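# Place the green-mat cartridge label-up into an empty tray pocket

## Task

Pick up the cartridge resting on the green mat and set it, label facing up, into one of the unoccupied pockets of the tray that already holds some parts; then open the gripper so the cartridge is released.

## Robot and tools

Robot: two arms, named left_arm and right_arm. The names do not refer to sides of a camera image. Each has a parallel gripper whose fingers point along the gripper's own +z axis and close along its own y axis. The reported gripper point sits between the finger pads, roughly 1 cm short of the fingertips.

Frames: result lines report each gripper's end_effector_position (metres) and end_effector_quat_wxyz in a single scene frame. Its origin is on the tabletop midway between the arms, +z is up, +x reaches out over the table, and left_arm is on the +y side. Printed positions can be somewhat wrong, more so when an arm is stretched far. Motion commands, by contrast, are written in each gripper's own axes.

The command row (shared by execute_actions and move): one flat list of 14 numbers, each in [-1, 1], always covering both arms even if one is idle. Order: dx, dy, dz, rx, ry, rz, opening for left_arm, followed by the same seven for right_arm. dx..rz are an offset, not a pose: a displacement of the target from the gripper's measured pose at the start of the action (or move), expressed in that gripper's axes. Scale: 1.0 equals 0.6 m of translation or 180 degrees of rotation; rx, ry, rz together form a single rotation vector. Opening is absolute, not an offset: +1 means fully open (0.094 m), -1 means closed.

execute_actions(actions): a list of actions run one after another. Each action is a table of up to 15 rows; each row drives one control step of 1/30 s, and if fewer than 15 rows are given the final row is repeated for the remaining steps. Every row in an action is measured from the same start pose, not from the row before it. For the first action in a call, the start pose is the most recent pose a result reported. An empty list just returns the current state and images. Per control step the commanded pose is clipped to at most 70 mm and 16 degrees from the measured pose, so a large offset may take several actions; after an action the arm only continues up to its last clipped pose, so send the remainder next. Position is favoured over orientation when both cannot be met.

move(target, speed, blocking): target is one 14-number row as above, offsets taken from the pose in the latest result that showed one. Each gripper travels a straight line toward its target, all arms finishing together, lasting 0.5 to 10 s (cut off at 10 s). speed is the top path speed in m/s, 0.002 to 0.5, default 0.25; rotation is capped at twice that in rad/s. Paths do not avoid obstacles or the other arm, and grippers may lag, drift, or overshoot speed, especially near full stretch. Opening is sent at the start. blocking=false returns after 0.5 s while motion continues; until a result shows the move ended, new rows or moves are rejected, so use wait or stop. The result adds a "move:" line giving the ending (done, off_target, moving, held, fault) and active limits (paced: the sent pose was clipped; held: a safety check blocked some steps, after which the arm can surge faster), plus each gripper's remaining distance to its target.

wait(seconds): 0 to 10; lets the simulation run with each arm keeping its last command, returning early if a running move ends. stop(): brakes a running move; fast arms need room to stop, and fingers keep moving. zoom_image(camera, region): camera is one of cam_head_left, cam_head_right, cam_left_wrist, cam_right_wrist (each 504x504); region is [x0, y0, x1, y1] in pixels from the top-left, at most 504 by 504. finished_scene(scene): pass the current scene's number; it ends the scene irreversibly after the last command is held, and reports success. Only call it once the cartridge sits label-up in a pocket and the gripper has opened.

Reading results: a state line per arm, camera images, per-step positions for execute_actions (HELD marks steps where that arm was held back), "Hand target" lines showing where the controller is driving each gripper, a "pose unreachable" line when the clearance check altered or blocked a command, FAULT lines for arm stops, and MOTOR HOT warnings. grip_measured is the finger opening on the command scale; the last joint value gives it in metres. Each gripper's reading may be off by about 1 mm. Joint limits (rad): waist -2.618 to 3.054, shoulder 0 to 3.142, elbow 0 to 3.142, wrist pitch -1.571 to 1.571, wrist yaw -1.571 to 1.571, wrist roll -2.094 to 2.094.

Practical advice: arms usually settle a centimetre or more low, and repeated zero offsets let them sag further. To hold an arm still, send the correction back to its desired pose in the first call of a reply and zeros afterwards, raising the aim if it stays low; always send the desired opening. To grasp, command an opening roughly 0.03 below grip_measured for a firm hold, less for a gentle one; pads can spike in force on first contact, and very thin parts are gripped more weakly. Expect occasional tugs on the held part or pushes on loose items. Holding loads heats motors; 90 °C pauses that arm and 100 °C makes it drop, so avoid long loaded holds. Between replies the robot keeps its last command. Avoid: dropping the cartridge, knocking anything off the table (that fails the task), fast contacts or targets set deep past a surface (they press hard), slams, and letting the two arms collide or press on each other.

Each tool is called after "Emit:" as name(argument=value, ...) on one line, values as JSON.

## Session

Emit:
execute_actions(actions=[])

Scene clock: 0.00 s.
left_arm: end_effector_position=(+0.3911, +0.5006, +0.2448) grip_measured=+1.000 end_effector_quat_wxyz=(+0.488, +0.004, +0.702, +0.519) | right_arm: end_effector_position=(+0.3398, +0.0381, +0.1386) grip_measured=+1.000 end_effector_quat_wxyz=(+0.334, -0.397, +0.715, +0.468)
Joint positions: left_arm=[ 0.206  1.376  0.563  0.834 -0.765  0.836  0.094] | right_arm=[ 0.444  1.7    0.849  0.302 -0.865  0.008  0.094]
Joint velocities: left_arm=[-0.002 -0.002  0.012 -0.007 -0.007 -0.066  0.   ] | right_arm=[-0.002 -0.022 -0.007 -0.007  0.037 -0.051  0.   ]
Hand target (left_arm): +0.391, +0.501, +0.251; +0.495, -0.001, +0.698, +0.518
Hand target (right_arm): +0.341, +0.040, +0.148; +0.344, -0.402, +0.706, +0.470

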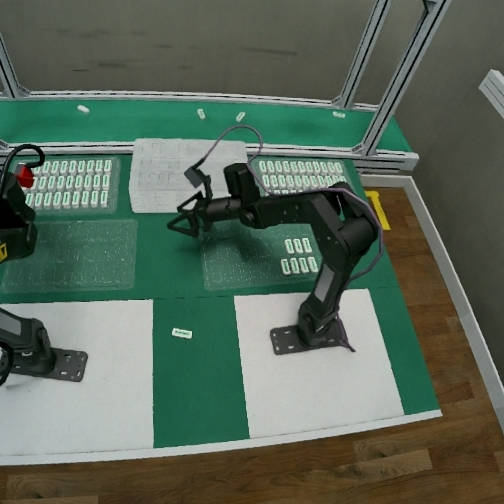

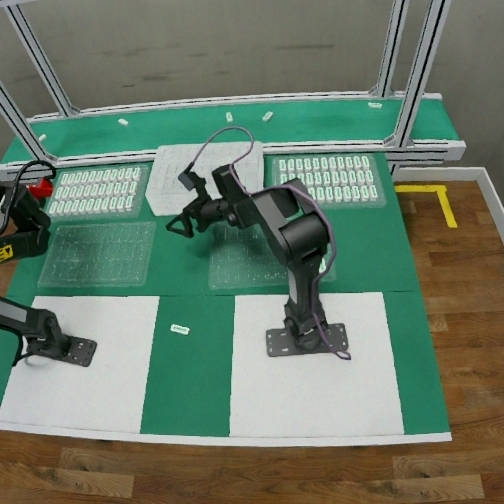

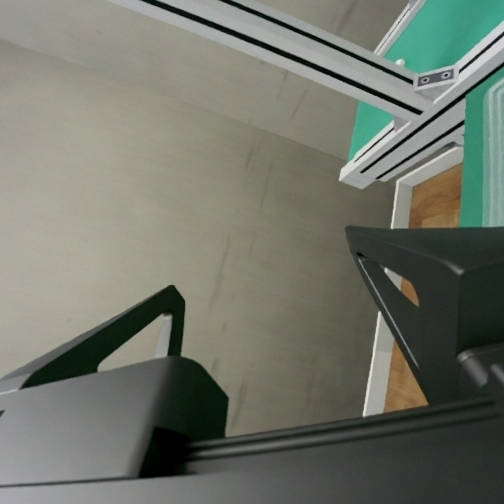

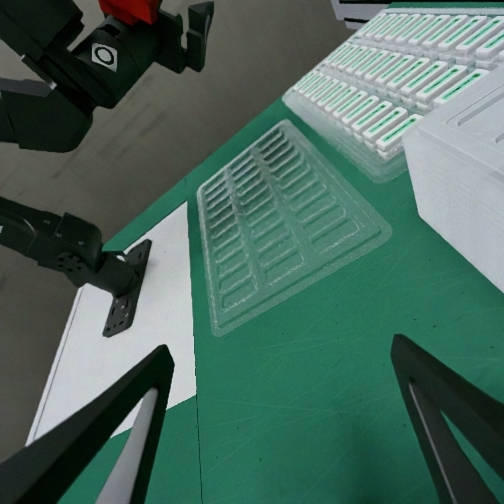

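Emit:
zoom_image(camera="cam_head_left", region=[140, 200, 360, 380])

Emit:
zoom_image(camera="cam_head_right", region=[140, 200, 360, 380])

Region (140, 200, 360, 380) of cam_head_left's 504x504 image, scaled by 2.291, with more detail than that image has; it fills the top 412 rows of this view, and the rest is white.

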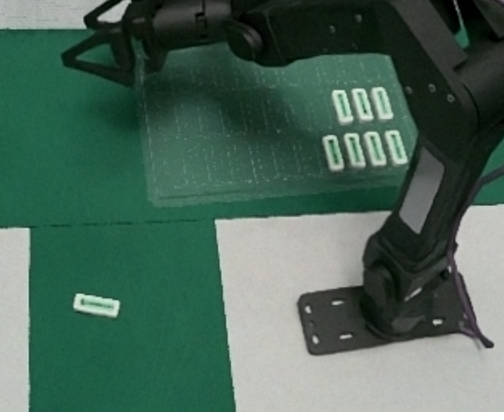

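Region (140, 200, 360, 380) of cam_head_right's 504x504 image, scaled by 2.291, with more detail than that image has; it fills the top 412 rows of this view, and the rest is white.

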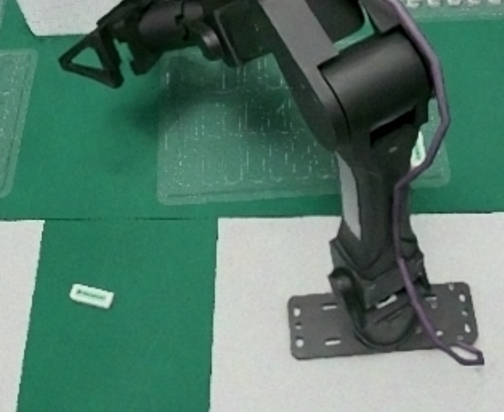

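Emit:
move(target=[0,0,0,0,0,0,1,0.258,0.4045,-0.068,0.105,0.378,-0.096,0.0], speed=0.3)

Scene clock: 35.63 s.
left_arm: end_effector_position=(+0.3911, +0.5006, +0.2448) grip_measured=+1.000 end_effector_quat_wxyz=(+0.488, +0.004, +0.702, +0.519) | right_arm: end_effector_position=(+0.0474, +0.0172, +0.1183) grip_measured=+0.002 end_effector_quat_wxyz=(-0.008, -0.636, +0.771, +0.008)
Joint positions: left_arm=[ 0.206  1.376  0.563  0.834 -0.765  0.836  0.094] | right_arm=[ 1.466  1.695  1.4   -1.275 -0.023  0.158  0.047]
Joint velocities: left_arm=[-0.012 -0.002 -0.002  0.037  0.007 -0.007  0.   ] | right_arm=[ 0.007 -0.002 -0.002  0.051  0.037 -0.037 -0.001]
Hand target (left_arm): +0.391, +0.501, +0.245; +0.488, +0.004, +0.702, +0.519
Hand target (right_arm): +0.049, +0.021, +0.123; -0.003, -0.633, +0.774, +0.005
Off the commanded pose (left_arm): 0.000 m, 0 deg.
Off the commanded pose (right_arm): 0.004 m, 2 deg.
move: done

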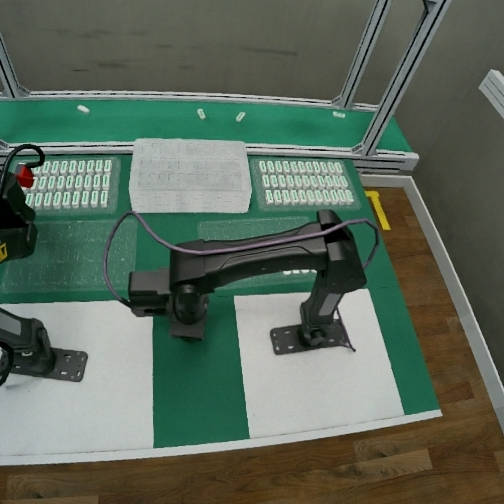

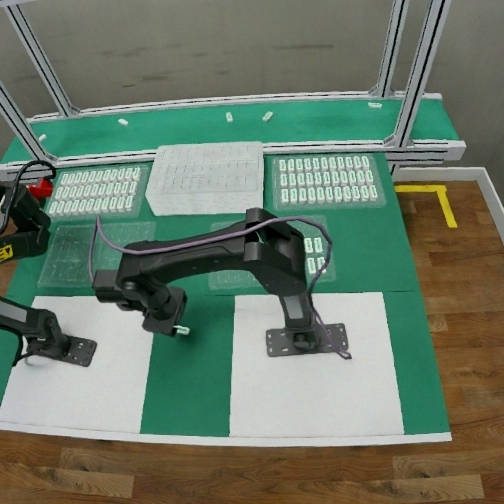

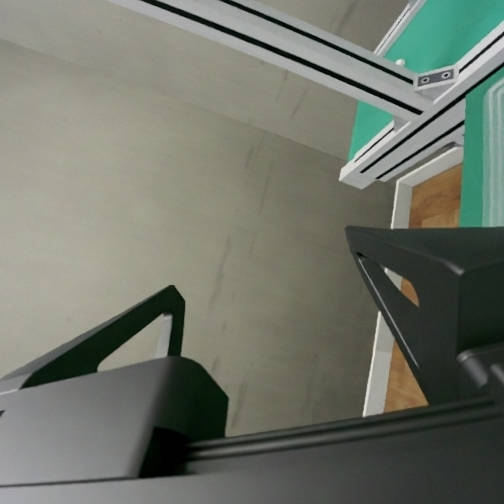

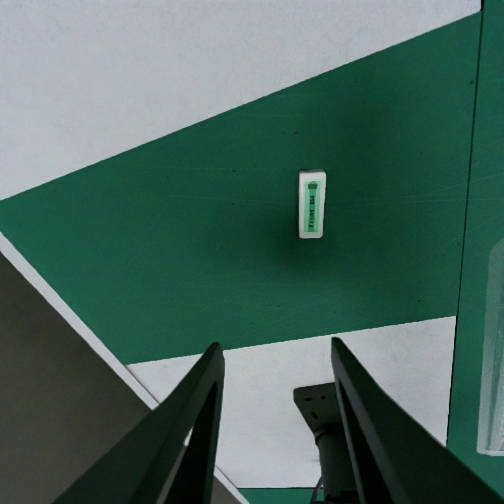

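Emit:
move(target=[0,0,0,0,0,0,1,0.02,-0.04,0.1,0,0,0,0.0])

Scene clock: 44.90 s.
left_arm: end_effector_position=(+0.3911, +0.5006, +0.2448) grip_measured=+1.000 end_effector_quat_wxyz=(+0.488, +0.004, +0.702, +0.519) | right_arm: end_effector_position=(+0.0645, -0.0032, +0.0554) grip_measured=+0.002 end_effector_quat_wxyz=(-0.019, -0.635, +0.772, -0.003)
Joint positions: left_arm=[ 0.206  1.376  0.563  0.834 -0.765  0.836  0.094] | right_arm=[ 1.404  1.695  1.145 -1.052 -0.023  0.099  0.047]
Joint velocities: left_arm=[-0.022 -0.002 -0.007 -0.037 -0.037 -0.051  0.   ] | right_arm=[-0.012 -0.007 -0.002  0.066 -0.095  0.007  0.001]
Hand target (left_arm): +0.391, +0.501, +0.245; +0.488, +0.004, +0.702, +0.519
Hand target (right_arm): +0.067, +0.001, +0.058; -0.009, -0.636, +0.771, +0.007
Off the commanded pose (left_arm): 0.000 m, 0 deg.
Off the commanded pose (right_arm): 0.006 m, 2 deg.
move: done

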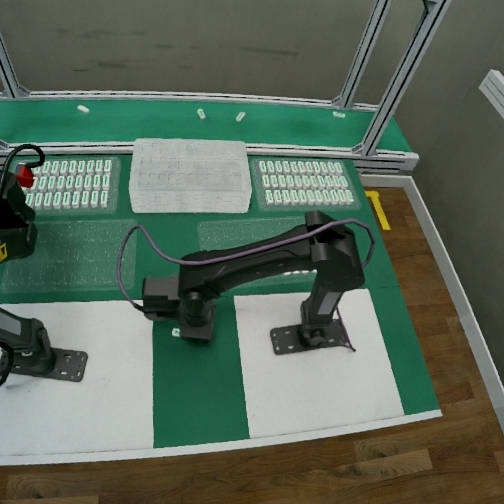

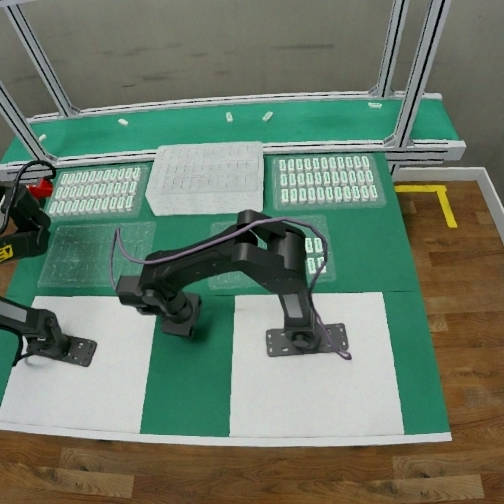

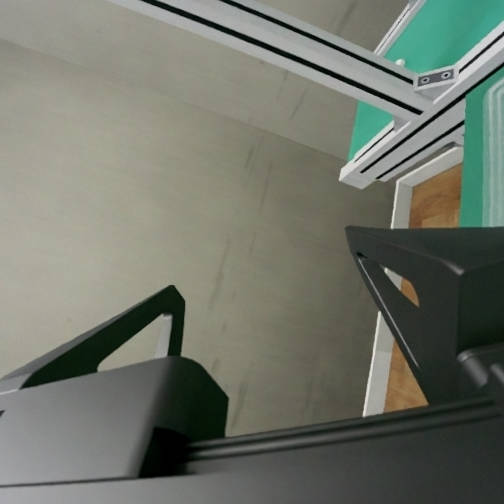

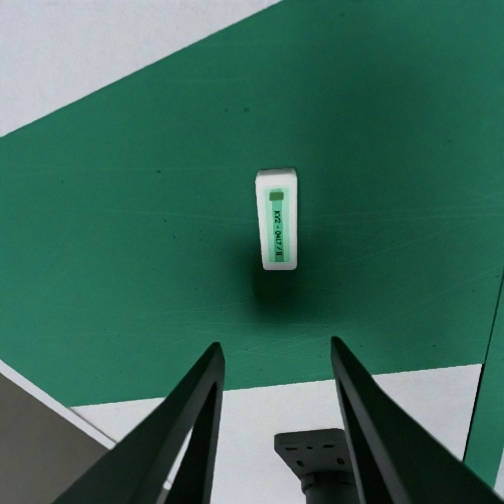

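Emit:
move(target=[0,0,0,0,0,0,1,-0.055,0,0.04,0,-0.008,0,0.0], speed=0.15)

Scene clock: 52.70 s.
left_arm: end_effector_position=(+0.3911, +0.5006, +0.2448) grip_measured=+1.000 end_effector_quat_wxyz=(+0.488, +0.004, +0.702, +0.519) | right_arm: end_effector_position=(+0.0662, +0.0143, +0.0266) grip_measured=+0.002 end_effector_quat_wxyz=(-0.024, -0.635, +0.772, -0.008)
Joint positions: left_arm=[ 0.206  1.376  0.563  0.834 -0.765  0.836  0.094] | right_arm=[ 1.404  1.811  1.162 -0.968 -0.023  0.098  0.047]
Joint velocities: left_arm=[ 0.012 -0.007 -0.012 -0.037  0.022  0.037  0.   ] | right_arm=[ 0.002 -0.032 -0.007 -0.007  0.081 -0.051  0.001]
Hand target (left_arm): +0.391, +0.501, +0.245; +0.488, +0.004, +0.702, +0.519
Hand target (right_arm): +0.071, +0.028, +0.031; -0.009, -0.635, +0.773, +0.005
Off the commanded pose (left_arm): 0.000 m, 0 deg.
Off the commanded pose (right_arm): 0.015 m, 2 deg.
move: off_target (right_arm)

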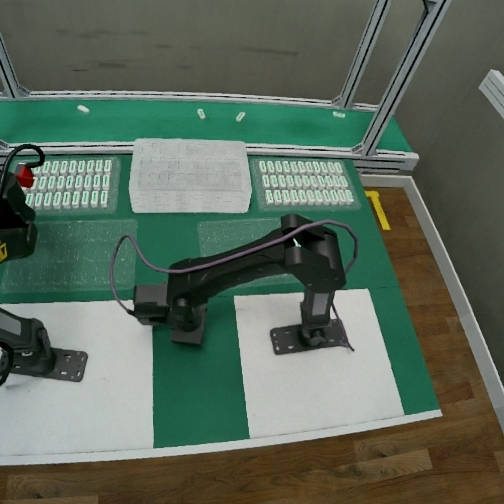

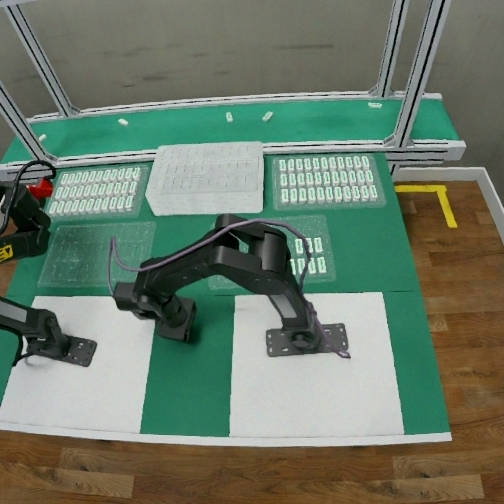

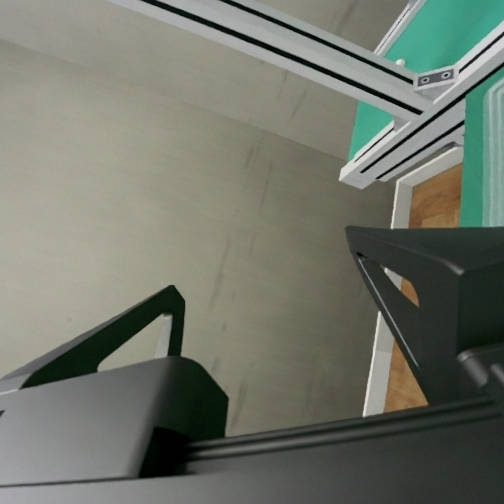

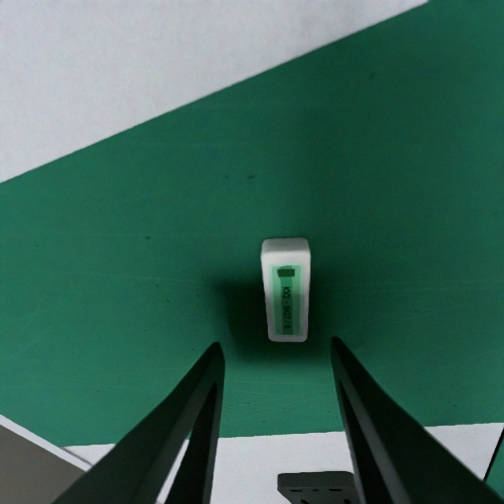

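Emit:
move(target=[0,0,0,0,0,0,1,-0.048,-0.011,-0.002,0,-0.022,0,0.0], speed=0.1)

Scene clock: 57.90 s.
left_arm: end_effector_position=(+0.3911, +0.5006, +0.2448) grip_measured=+1.000 end_effector_quat_wxyz=(+0.488, +0.004, +0.702, +0.519) | right_arm: end_effector_position=(+0.0732, +0.0270, +0.0233) grip_measured=+0.002 end_effector_quat_wxyz=(-0.014, -0.633, +0.774, +0.002)
Joint positions: left_arm=[ 0.206  1.376  0.563  0.834 -0.765  0.836  0.094] | right_arm=[ 1.386  1.836  1.181 -0.932 -0.023  0.084  0.047]
Joint velocities: left_arm=[-0.022  0.007  0.017 -0.051  0.051 -0.051  0.   ] | right_arm=[ 0.012  0.017 -0.002 -0.022  0.037  0.066  0.   ]
Hand target (left_arm): +0.391, +0.501, +0.245; +0.488, +0.004, +0.702, +0.519
Hand target (right_arm): +0.079, +0.041, +0.027; +0.003, -0.635, +0.773, +0.013
Off the commanded pose (left_arm): 0.000 m, 0 deg.
Off the commanded pose (right_arm): 0.015 m, 2 deg.
move: off_target (right_arm)

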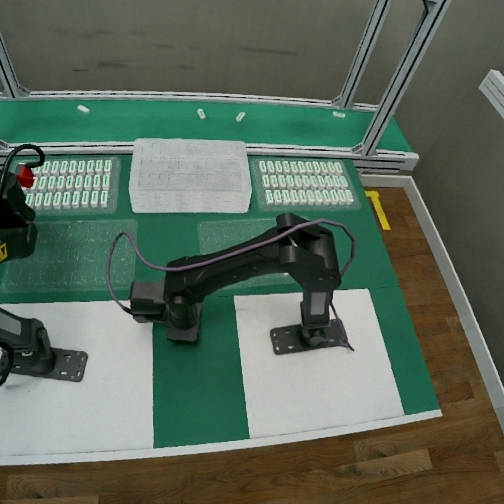

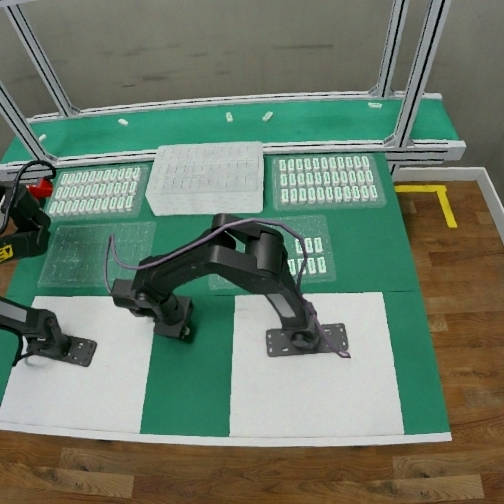

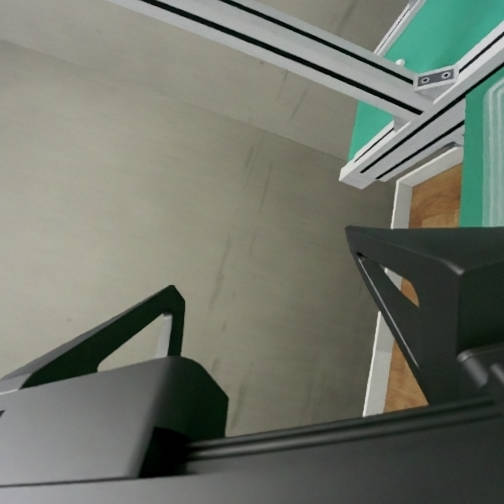

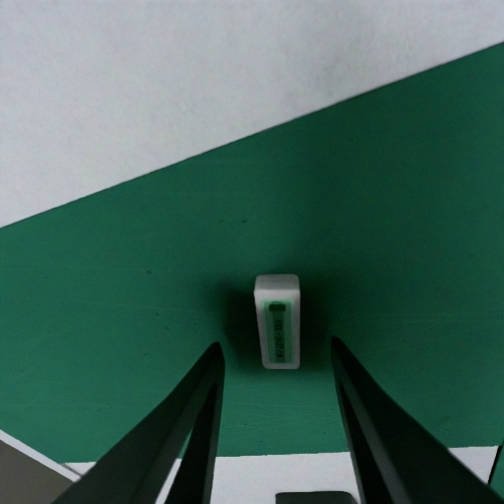

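Emit:
move(target=[0,0,0,0,0,0,1,-0.026,-0.005,0.01,0,-0.012,0,-0.3], speed=0.05)

Scene clock: 63.83 s.
left_arm: end_effector_position=(+0.3911, +0.5006, +0.2448) grip_measured=+1.000 end_effector_quat_wxyz=(+0.488, +0.004, +0.702, +0.519) | right_arm: end_effector_position=(+0.0739, +0.0333, +0.0171) grip_measured=-0.298 end_effector_quat_wxyz=(-0.009, -0.634, +0.773, +0.007)
Joint positions: left_arm=[ 0.206  1.376  0.563  0.834 -0.765  0.836  0.094] | right_arm=[ 1.386  1.857  1.181 -0.898 -0.023  0.084  0.033]
Joint velocities: left_arm=[-0.017 -0.037  0.002 -0.051  0.051  0.007  0.   ] | right_arm=[ 0.002  0.002 -0.007  0.051  0.066  0.022  0.001]
Hand target (left_arm): +0.391, +0.501, +0.245; +0.488, +0.004, +0.702, +0.519
Hand target (right_arm): +0.079, +0.041, +0.017; +0.001, -0.633, +0.774, +0.014
Off the commanded pose (left_arm): 0.000 m, 0 deg.
Off the commanded pose (right_arm): 0.010 m, 1 deg.
move: done

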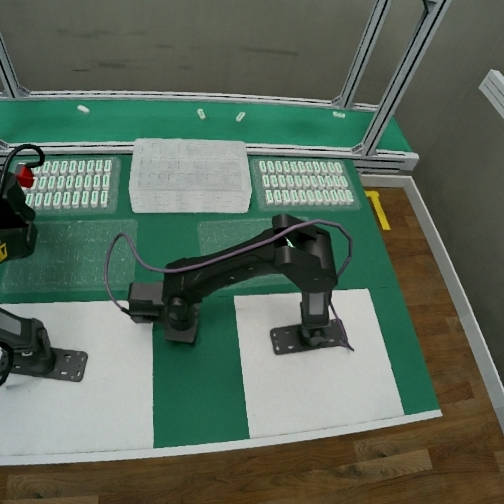

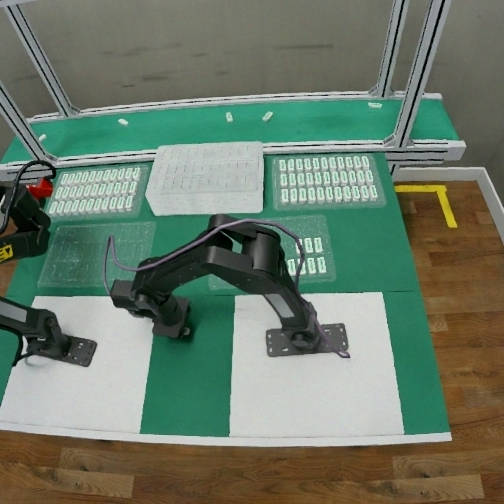

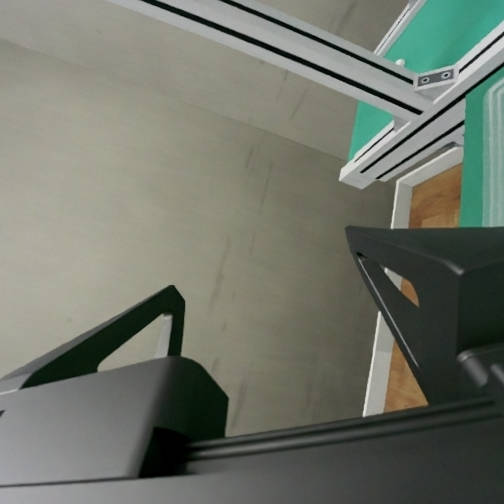

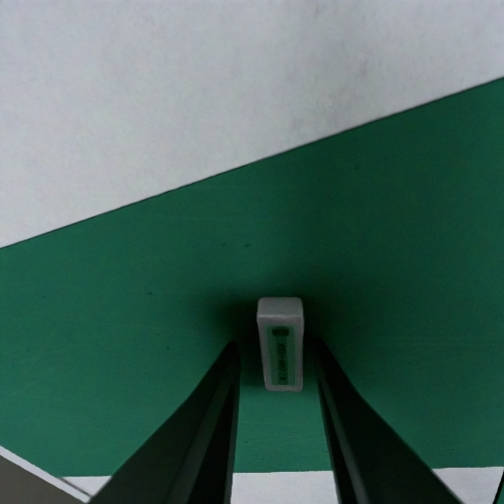

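Emit:
move(target=[0,0,0,0,0,0,1,-0.003,-0.006,0.007,0,0,0,-0.3], speed=0.03)

Scene clock: 67.80 s.
left_arm: end_effector_position=(+0.3911, +0.5006, +0.2448) grip_measured=+1.000 end_effector_quat_wxyz=(+0.488, +0.004, +0.702, +0.519) | right_arm: end_effector_position=(+0.0740, +0.0337, +0.0171) grip_measured=-0.298 end_effector_quat_wxyz=(-0.008, -0.634, +0.773, +0.007)
Joint positions: left_arm=[ 0.206  1.376  0.563  0.834 -0.765  0.836  0.094] | right_arm=[ 1.386  1.857  1.181 -0.897 -0.023  0.082  0.033]
Joint velocities: left_arm=[ 0.002  0.002  0.012  0.007 -0.007  0.022  0.   ] | right_arm=[ 0.002 -0.002  0.002  0.007  0.125 -0.037 -0.001]
Hand target (left_arm): +0.391, +0.501, +0.245; +0.488, +0.004, +0.702, +0.519
Hand target (right_arm): +0.078, +0.034, +0.013; -0.009, -0.634, +0.773, +0.007
Off the commanded pose (left_arm): 0.000 m, 0 deg.
Off the commanded pose (right_arm): 0.006 m, 0 deg.
move: done

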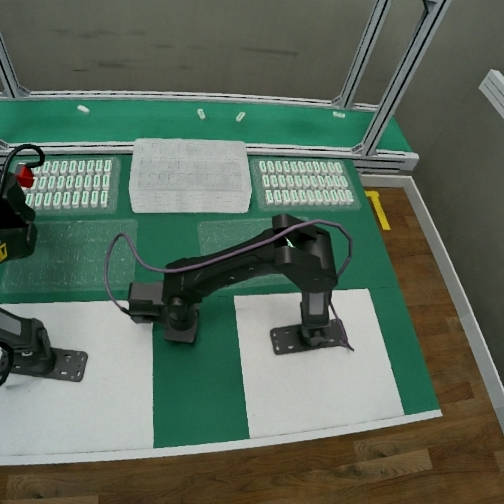

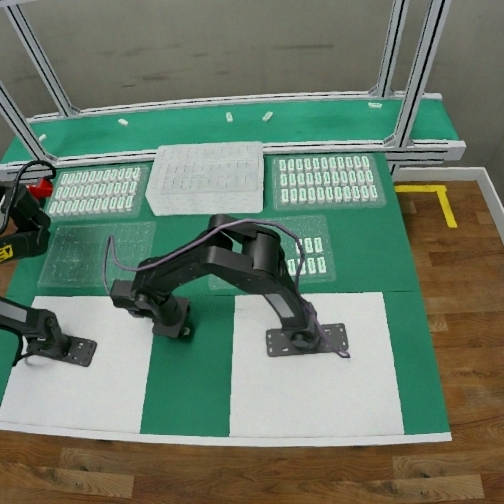

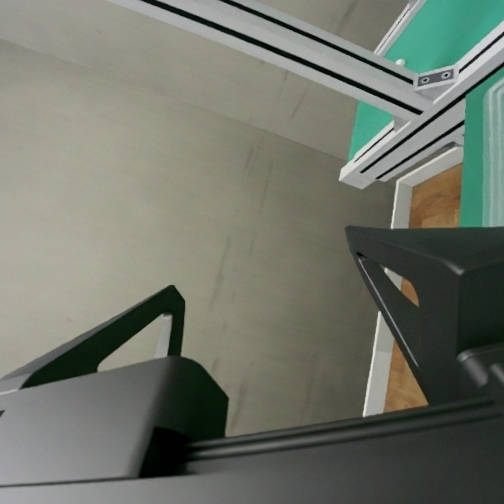

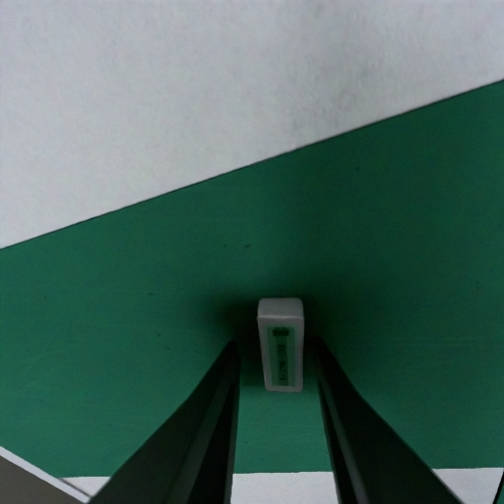

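Emit:
move(target=[0,0,0,0,0,0,1,0,-0.006,0.0,0,0,0,-0.72], speed=0.03)

Emit:
zoom_image(camera="cam_right_wrist", region=[200, 260, 360, 420])

Scene clock: 74.60 s.
left_arm: end_effector_position=(+0.3911, +0.5006, +0.2448) grip_measured=+1.000 end_effector_quat_wxyz=(+0.488, +0.004, +0.702, +0.519) | right_arm: end_effector_position=(+0.0740, +0.0337, +0.0171) grip_measured=-0.670 end_effector_quat_wxyz=(-0.008, -0.635, +0.773, +0.007)
Joint positions: left_arm=[ 0.206  1.376  0.563  0.834 -0.765  0.836  0.094] | right_arm=[ 1.386  1.857  1.181 -0.897 -0.023  0.081  0.015]
Joint velocities: left_arm=[-0.002  0.007 -0.012 -0.066  0.037  0.022  0.   ] | right_arm=[ 0.002 -0.012 -0.012  0.066 -0.037 -0.095  0.   ]
Hand target (left_arm): +0.391, +0.501, +0.245; +0.488, +0.004, +0.702, +0.519
Hand target (right_arm): +0.078, +0.033, +0.017; -0.008, -0.634, +0.773, +0.007
Off the commanded pose (left_arm): 0.000 m, 0 deg.
Off the commanded pose (right_arm): 0.004 m, 0 deg.
move: done

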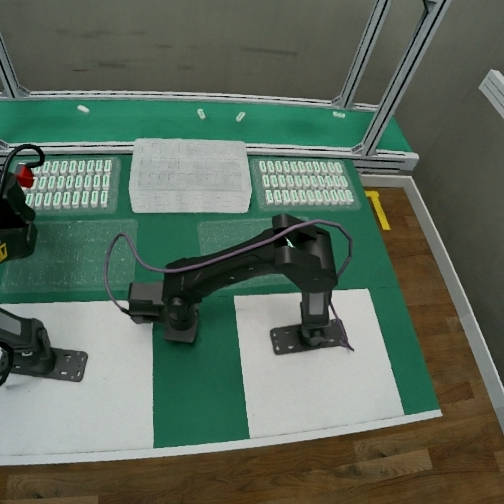

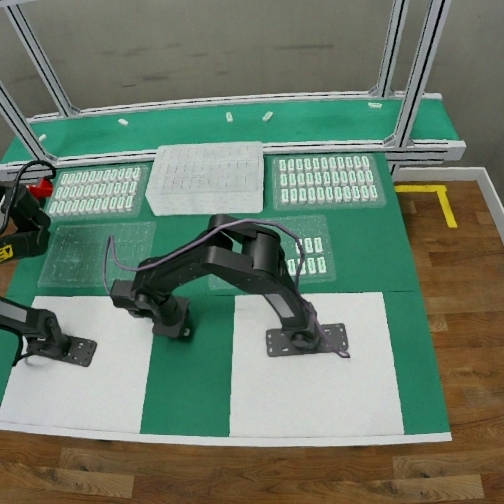

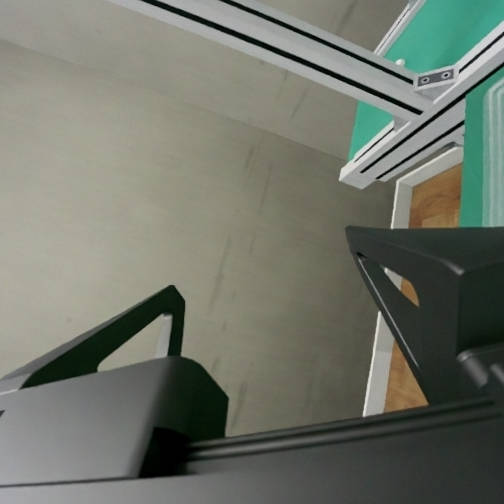

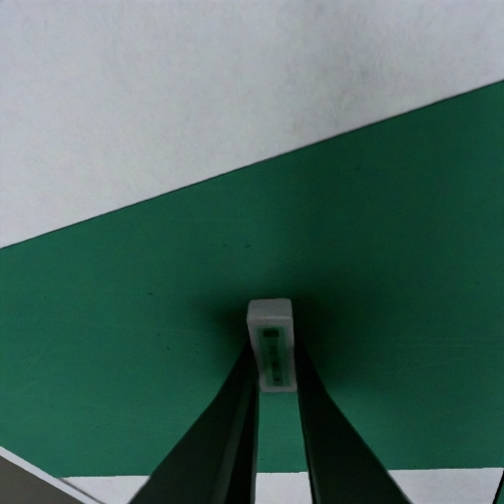

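Region (200, 260, 360, 420) of cam_right_wrist's 504x504 image, scaled by 3.150, with more detail than that image has.

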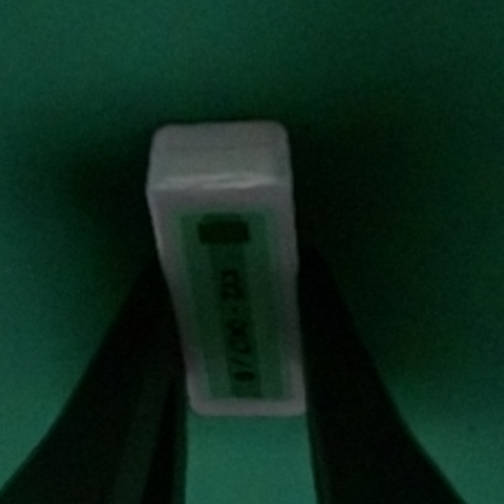

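Emit:
move(target=[0,0,0,0,0,0,1,0,0,-0.08,0,0,0,-0.72], speed=0.15)

Scene clock: 82.43 s.
left_arm: end_effector_position=(+0.3911, +0.5006, +0.2448) grip_measured=+1.000 end_effector_quat_wxyz=(+0.488, +0.004, +0.702, +0.519) | right_arm: end_effector_position=(+0.0733, +0.0279, +0.0505) grip_measured=-0.670 end_effector_quat_wxyz=(-0.022, -0.635, +0.772, -0.005)
Joint positions: left_arm=[ 0.206  1.376  0.563  0.834 -0.765  0.836  0.094] | right_arm=[ 1.386  1.823  1.278 -1.065 -0.023  0.081  0.015]
Joint velocities: left_arm=[ 0.017  0.002  0.002 -0.037  0.007 -0.007  0.   ] | right_arm=[-0.007  0.007  0.002  0.037  0.081  0.007  0.   ]
Hand target (left_arm): +0.391, +0.501, +0.245; +0.488, +0.004, +0.702, +0.519
Hand target (right_arm): +0.075, +0.033, +0.065; -0.008, -0.635, +0.773, +0.008
Off the commanded pose (left_arm): 0.000 m, 0 deg.
Off the commanded pose (right_arm): 0.016 m, 2 deg.
move: off_target (right_arm)

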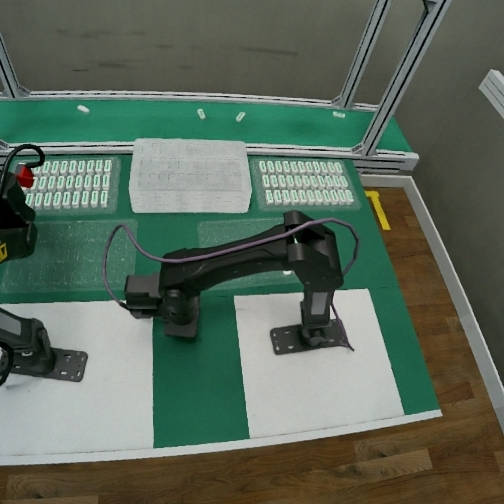

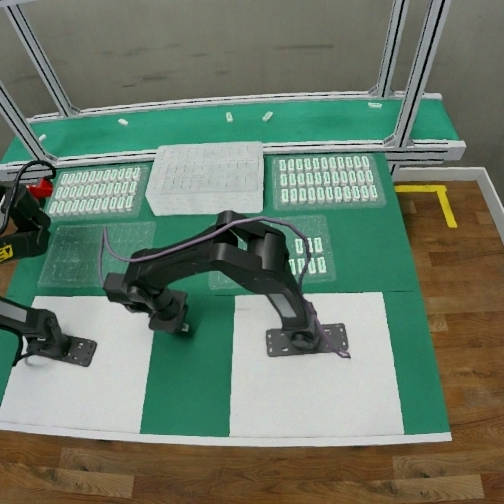

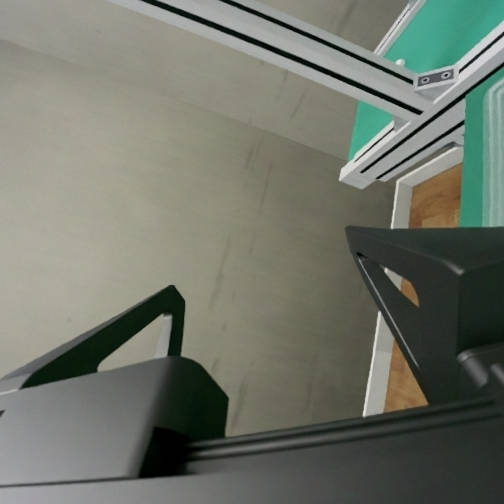

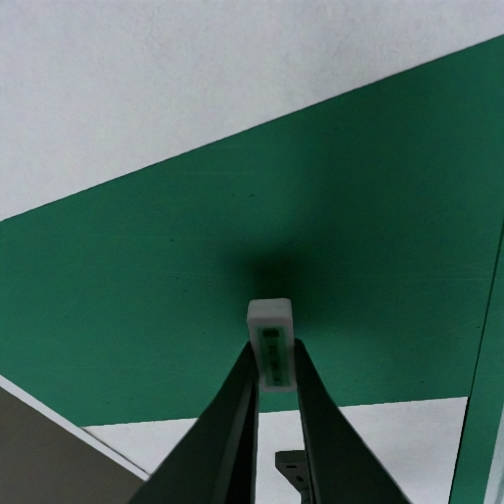

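Emit:
move(target=[0,0,0,0,0,0,1,0.239,-0.33,-0.04,-0.0035,-0.02,0.438,-0.72], speed=0.3)

Scene clock: 91.93 s.
left_arm: end_effector_position=(+0.3911, +0.5006, +0.2448) grip_measured=+1.000 end_effector_quat_wxyz=(+0.488, +0.004, +0.702, +0.519) | right_arm: end_effector_position=(+0.2381, -0.1500, +0.0677) grip_measured=-0.670 end_effector_quat_wxyz=(-0.005, -0.008, +1.000, -0.000)
Joint positions: left_arm=[ 0.206  1.376  0.563  0.834 -0.765  0.836  0.094] | right_arm=[ 0.532  1.488  0.984 -1.077 -0.006  0.587  0.015]
Joint velocities: left_arm=[-0.007  0.012  0.007 -0.007 -0.051 -0.037  0.   ] | right_arm=[-0.022 -0.002 -0.017  0.022 -0.11  -0.037  0.002]
Hand target (left_arm): +0.391, +0.501, +0.245; +0.488, +0.004, +0.702, +0.519
Hand target (right_arm): +0.239, -0.153, +0.076; +0.007, +0.001, +1.000, +0.001
Off the commanded pose (left_arm): 0.000 m, 0 deg.
Off the commanded pose (right_arm): 0.009 m, 2 deg.
move: done

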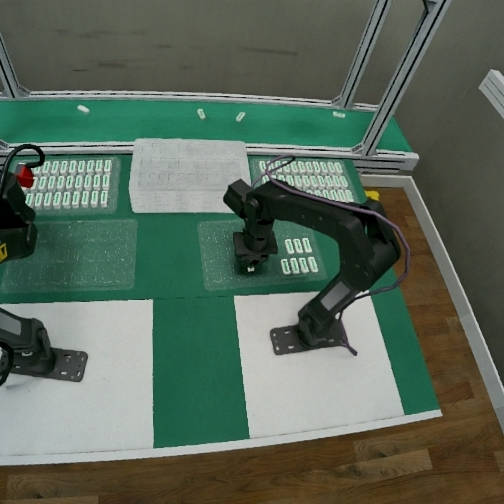

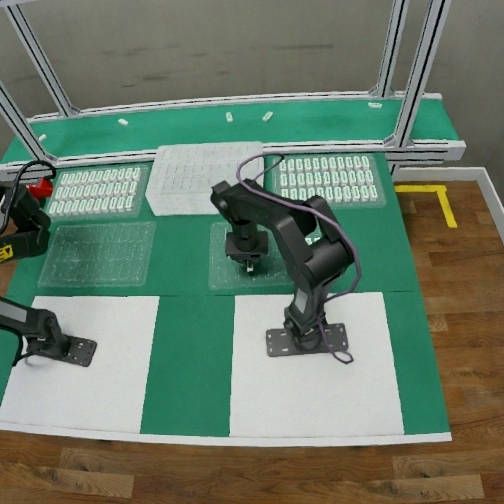

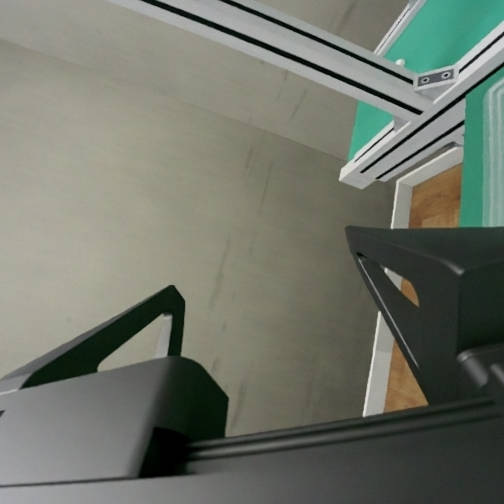

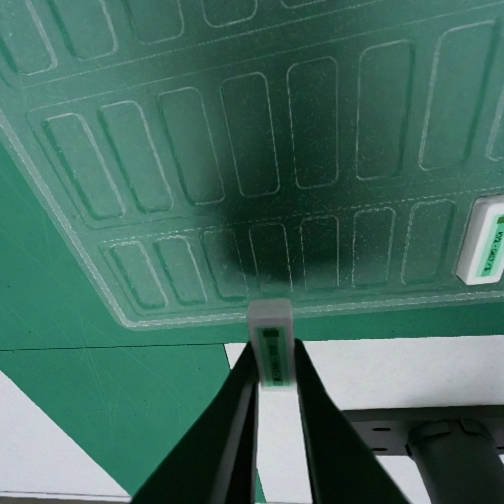

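Emit:
move(target=[0,0,0,0,0,0,1,-0.03,0,0.045,0,-0.008,-0.017,-0.72], speed=0.1)

Emit:
zoom_image(camera="cam_right_wrist", region=[150, 200, 400, 450])

Scene clock: 104.13 s.
left_arm: end_effector_position=(+0.3911, +0.5006, +0.2448) grip_measured=+1.000 end_effector_quat_wxyz=(+0.488, +0.004, +0.702, +0.519) | right_arm: end_effector_position=(+0.2517, -0.1471, +0.0446) grip_measured=-0.670 end_effector_quat_wxyz=(+0.003, -0.034, +0.999, +0.005)
Joint positions: left_arm=[ 0.206  1.376  0.563  0.834 -0.765  0.836  0.094] | right_arm=[ 0.511  1.548  0.945 -0.958 -0.005  0.514  0.015]
Joint velocities: left_arm=[ 0.007 -0.027  0.012 -0.11  -0.037  0.022  0.   ] | right_arm=[ 0.012  0.017 -0.002  0.007 -0.051  0.022  0.001]
Hand target (left_arm): +0.391, +0.501, +0.245; +0.488, +0.004, +0.702, +0.519
Hand target (right_arm): +0.256, -0.150, +0.041; +0.007, -0.035, +0.999, -0.000
Off the commanded pose (left_arm): 0.000 m, 0 deg.
Off the commanded pose (right_arm): 0.006 m, 1 deg.
move: done

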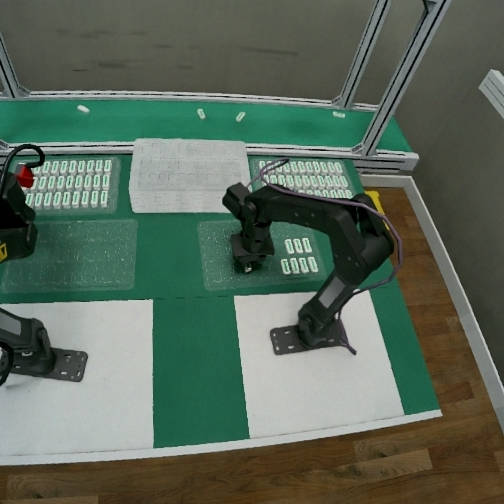

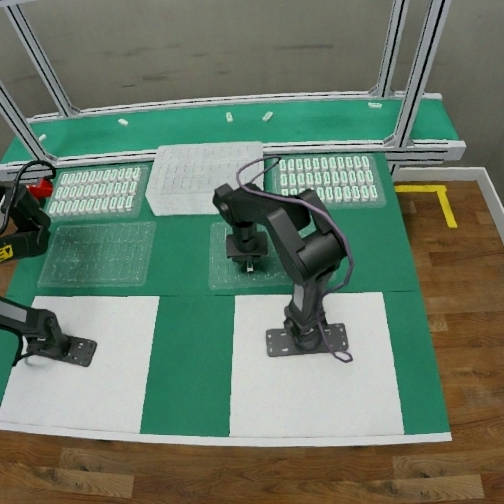

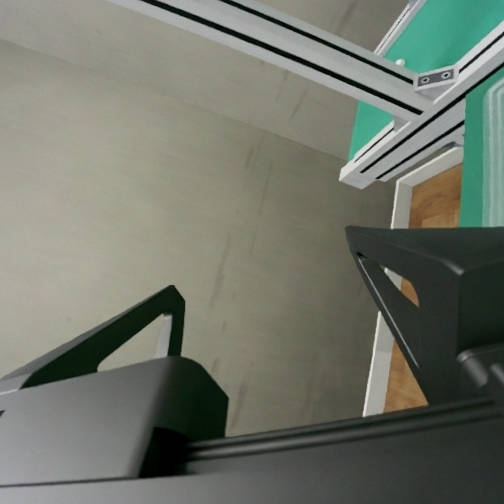

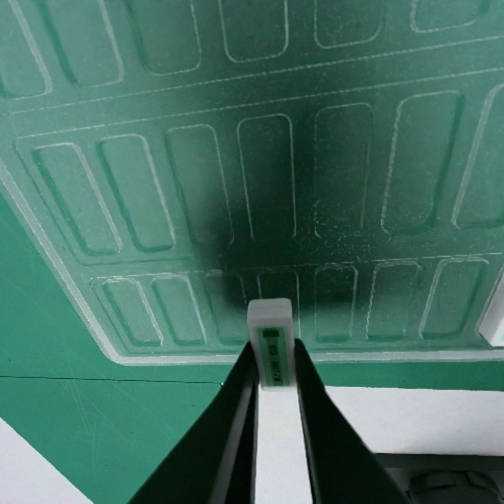

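Region (150, 200, 400, 450) of cam_right_wrist's 504x504 image, scaled by 2.016, with more detail than that image has.

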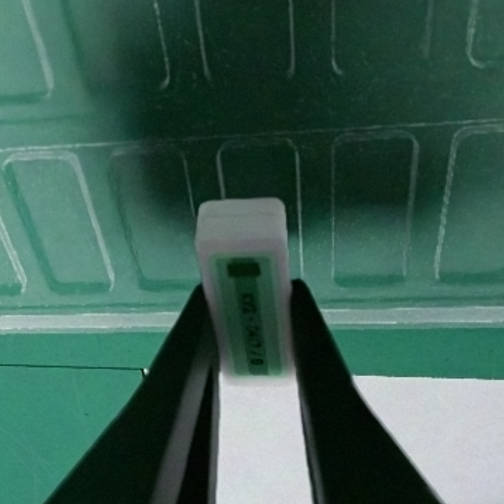

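Emit:
move(target=[0,0,0,0,0,0,1,-0.004,-0.012,0.026,0,0,0,-0.72], speed=0.05)

Emit:
zoom_image(camera="cam_right_wrist", region=[150, 200, 400, 450])

Scene clock: 121.13 s.
left_arm: end_effector_position=(+0.3911, +0.5006, +0.2448) grip_measured=+1.000 end_effector_quat_wxyz=(+0.488, +0.004, +0.702, +0.519) | right_arm: end_effector_position=(+0.2529, -0.1526, +0.0354) grip_measured=-0.670 end_effector_quat_wxyz=(+0.006, -0.033, +0.999, +0.006)
Joint positions: left_arm=[ 0.206  1.376  0.563  0.834 -0.765  0.836  0.094] | right_arm=[ 0.49   1.548  0.906 -0.912 -0.005  0.495  0.015]
Joint velocities: left_arm=[-0.007  0.007 -0.007  0.022  0.037  0.022  0.   ] | right_arm=[-0.002 -0.017 -0.022  0.066 -0.007 -0.051 -0.001]
Hand target (left_arm): +0.391, +0.501, +0.245; +0.488, +0.004, +0.702, +0.519
Hand target (right_arm): +0.254, -0.154, +0.029; +0.003, -0.034, +0.999, +0.005
Off the commanded pose (left_arm): 0.000 m, 0 deg.
Off the commanded pose (right_arm): 0.007 m, 0 deg.
move: done

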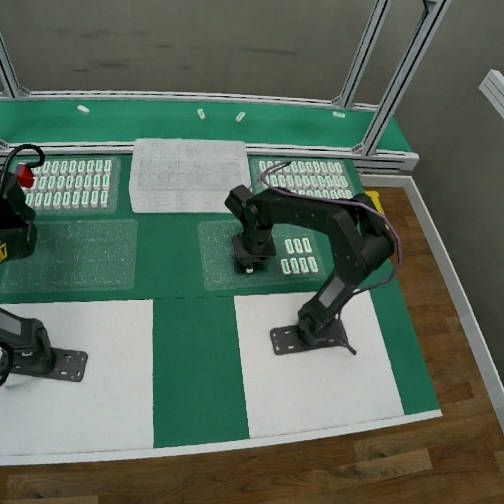

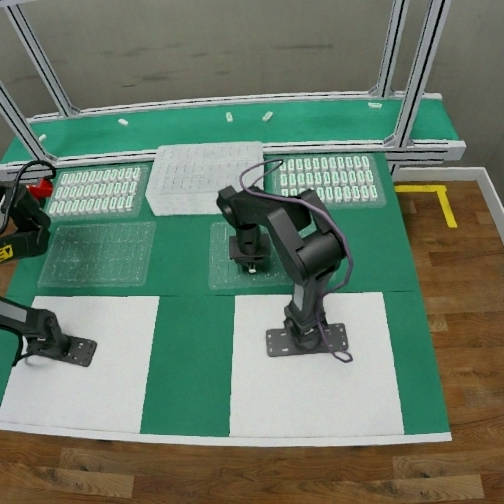

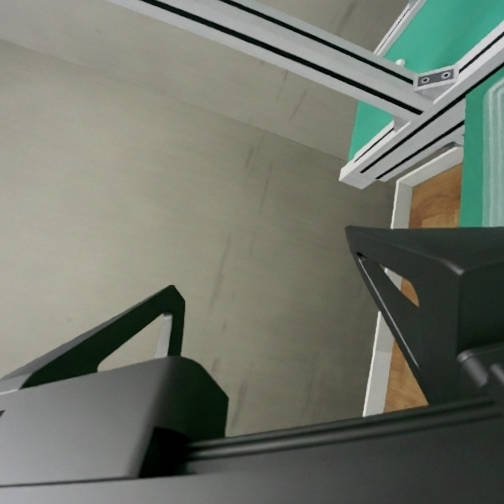

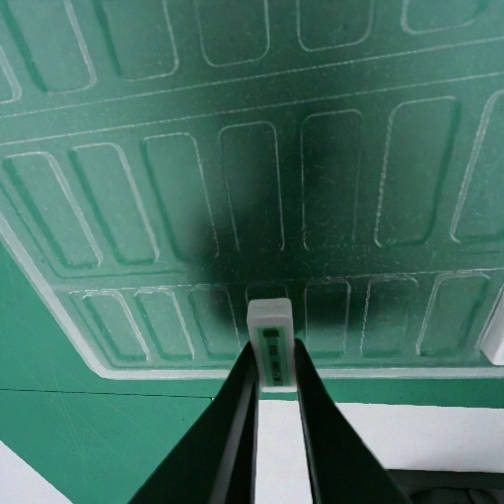

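Region (150, 200, 400, 450) of cam_right_wrist's 504x504 image, scaled by 2.016, with more detail than that image has.

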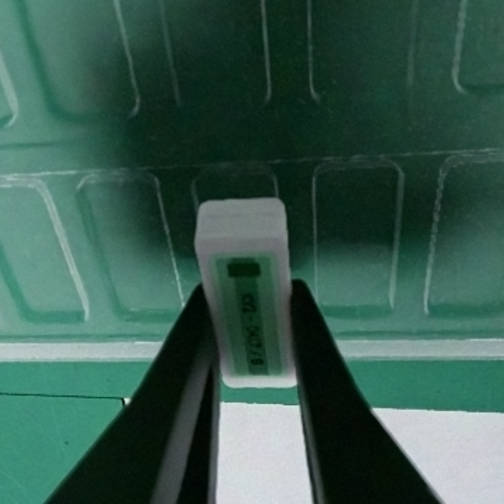

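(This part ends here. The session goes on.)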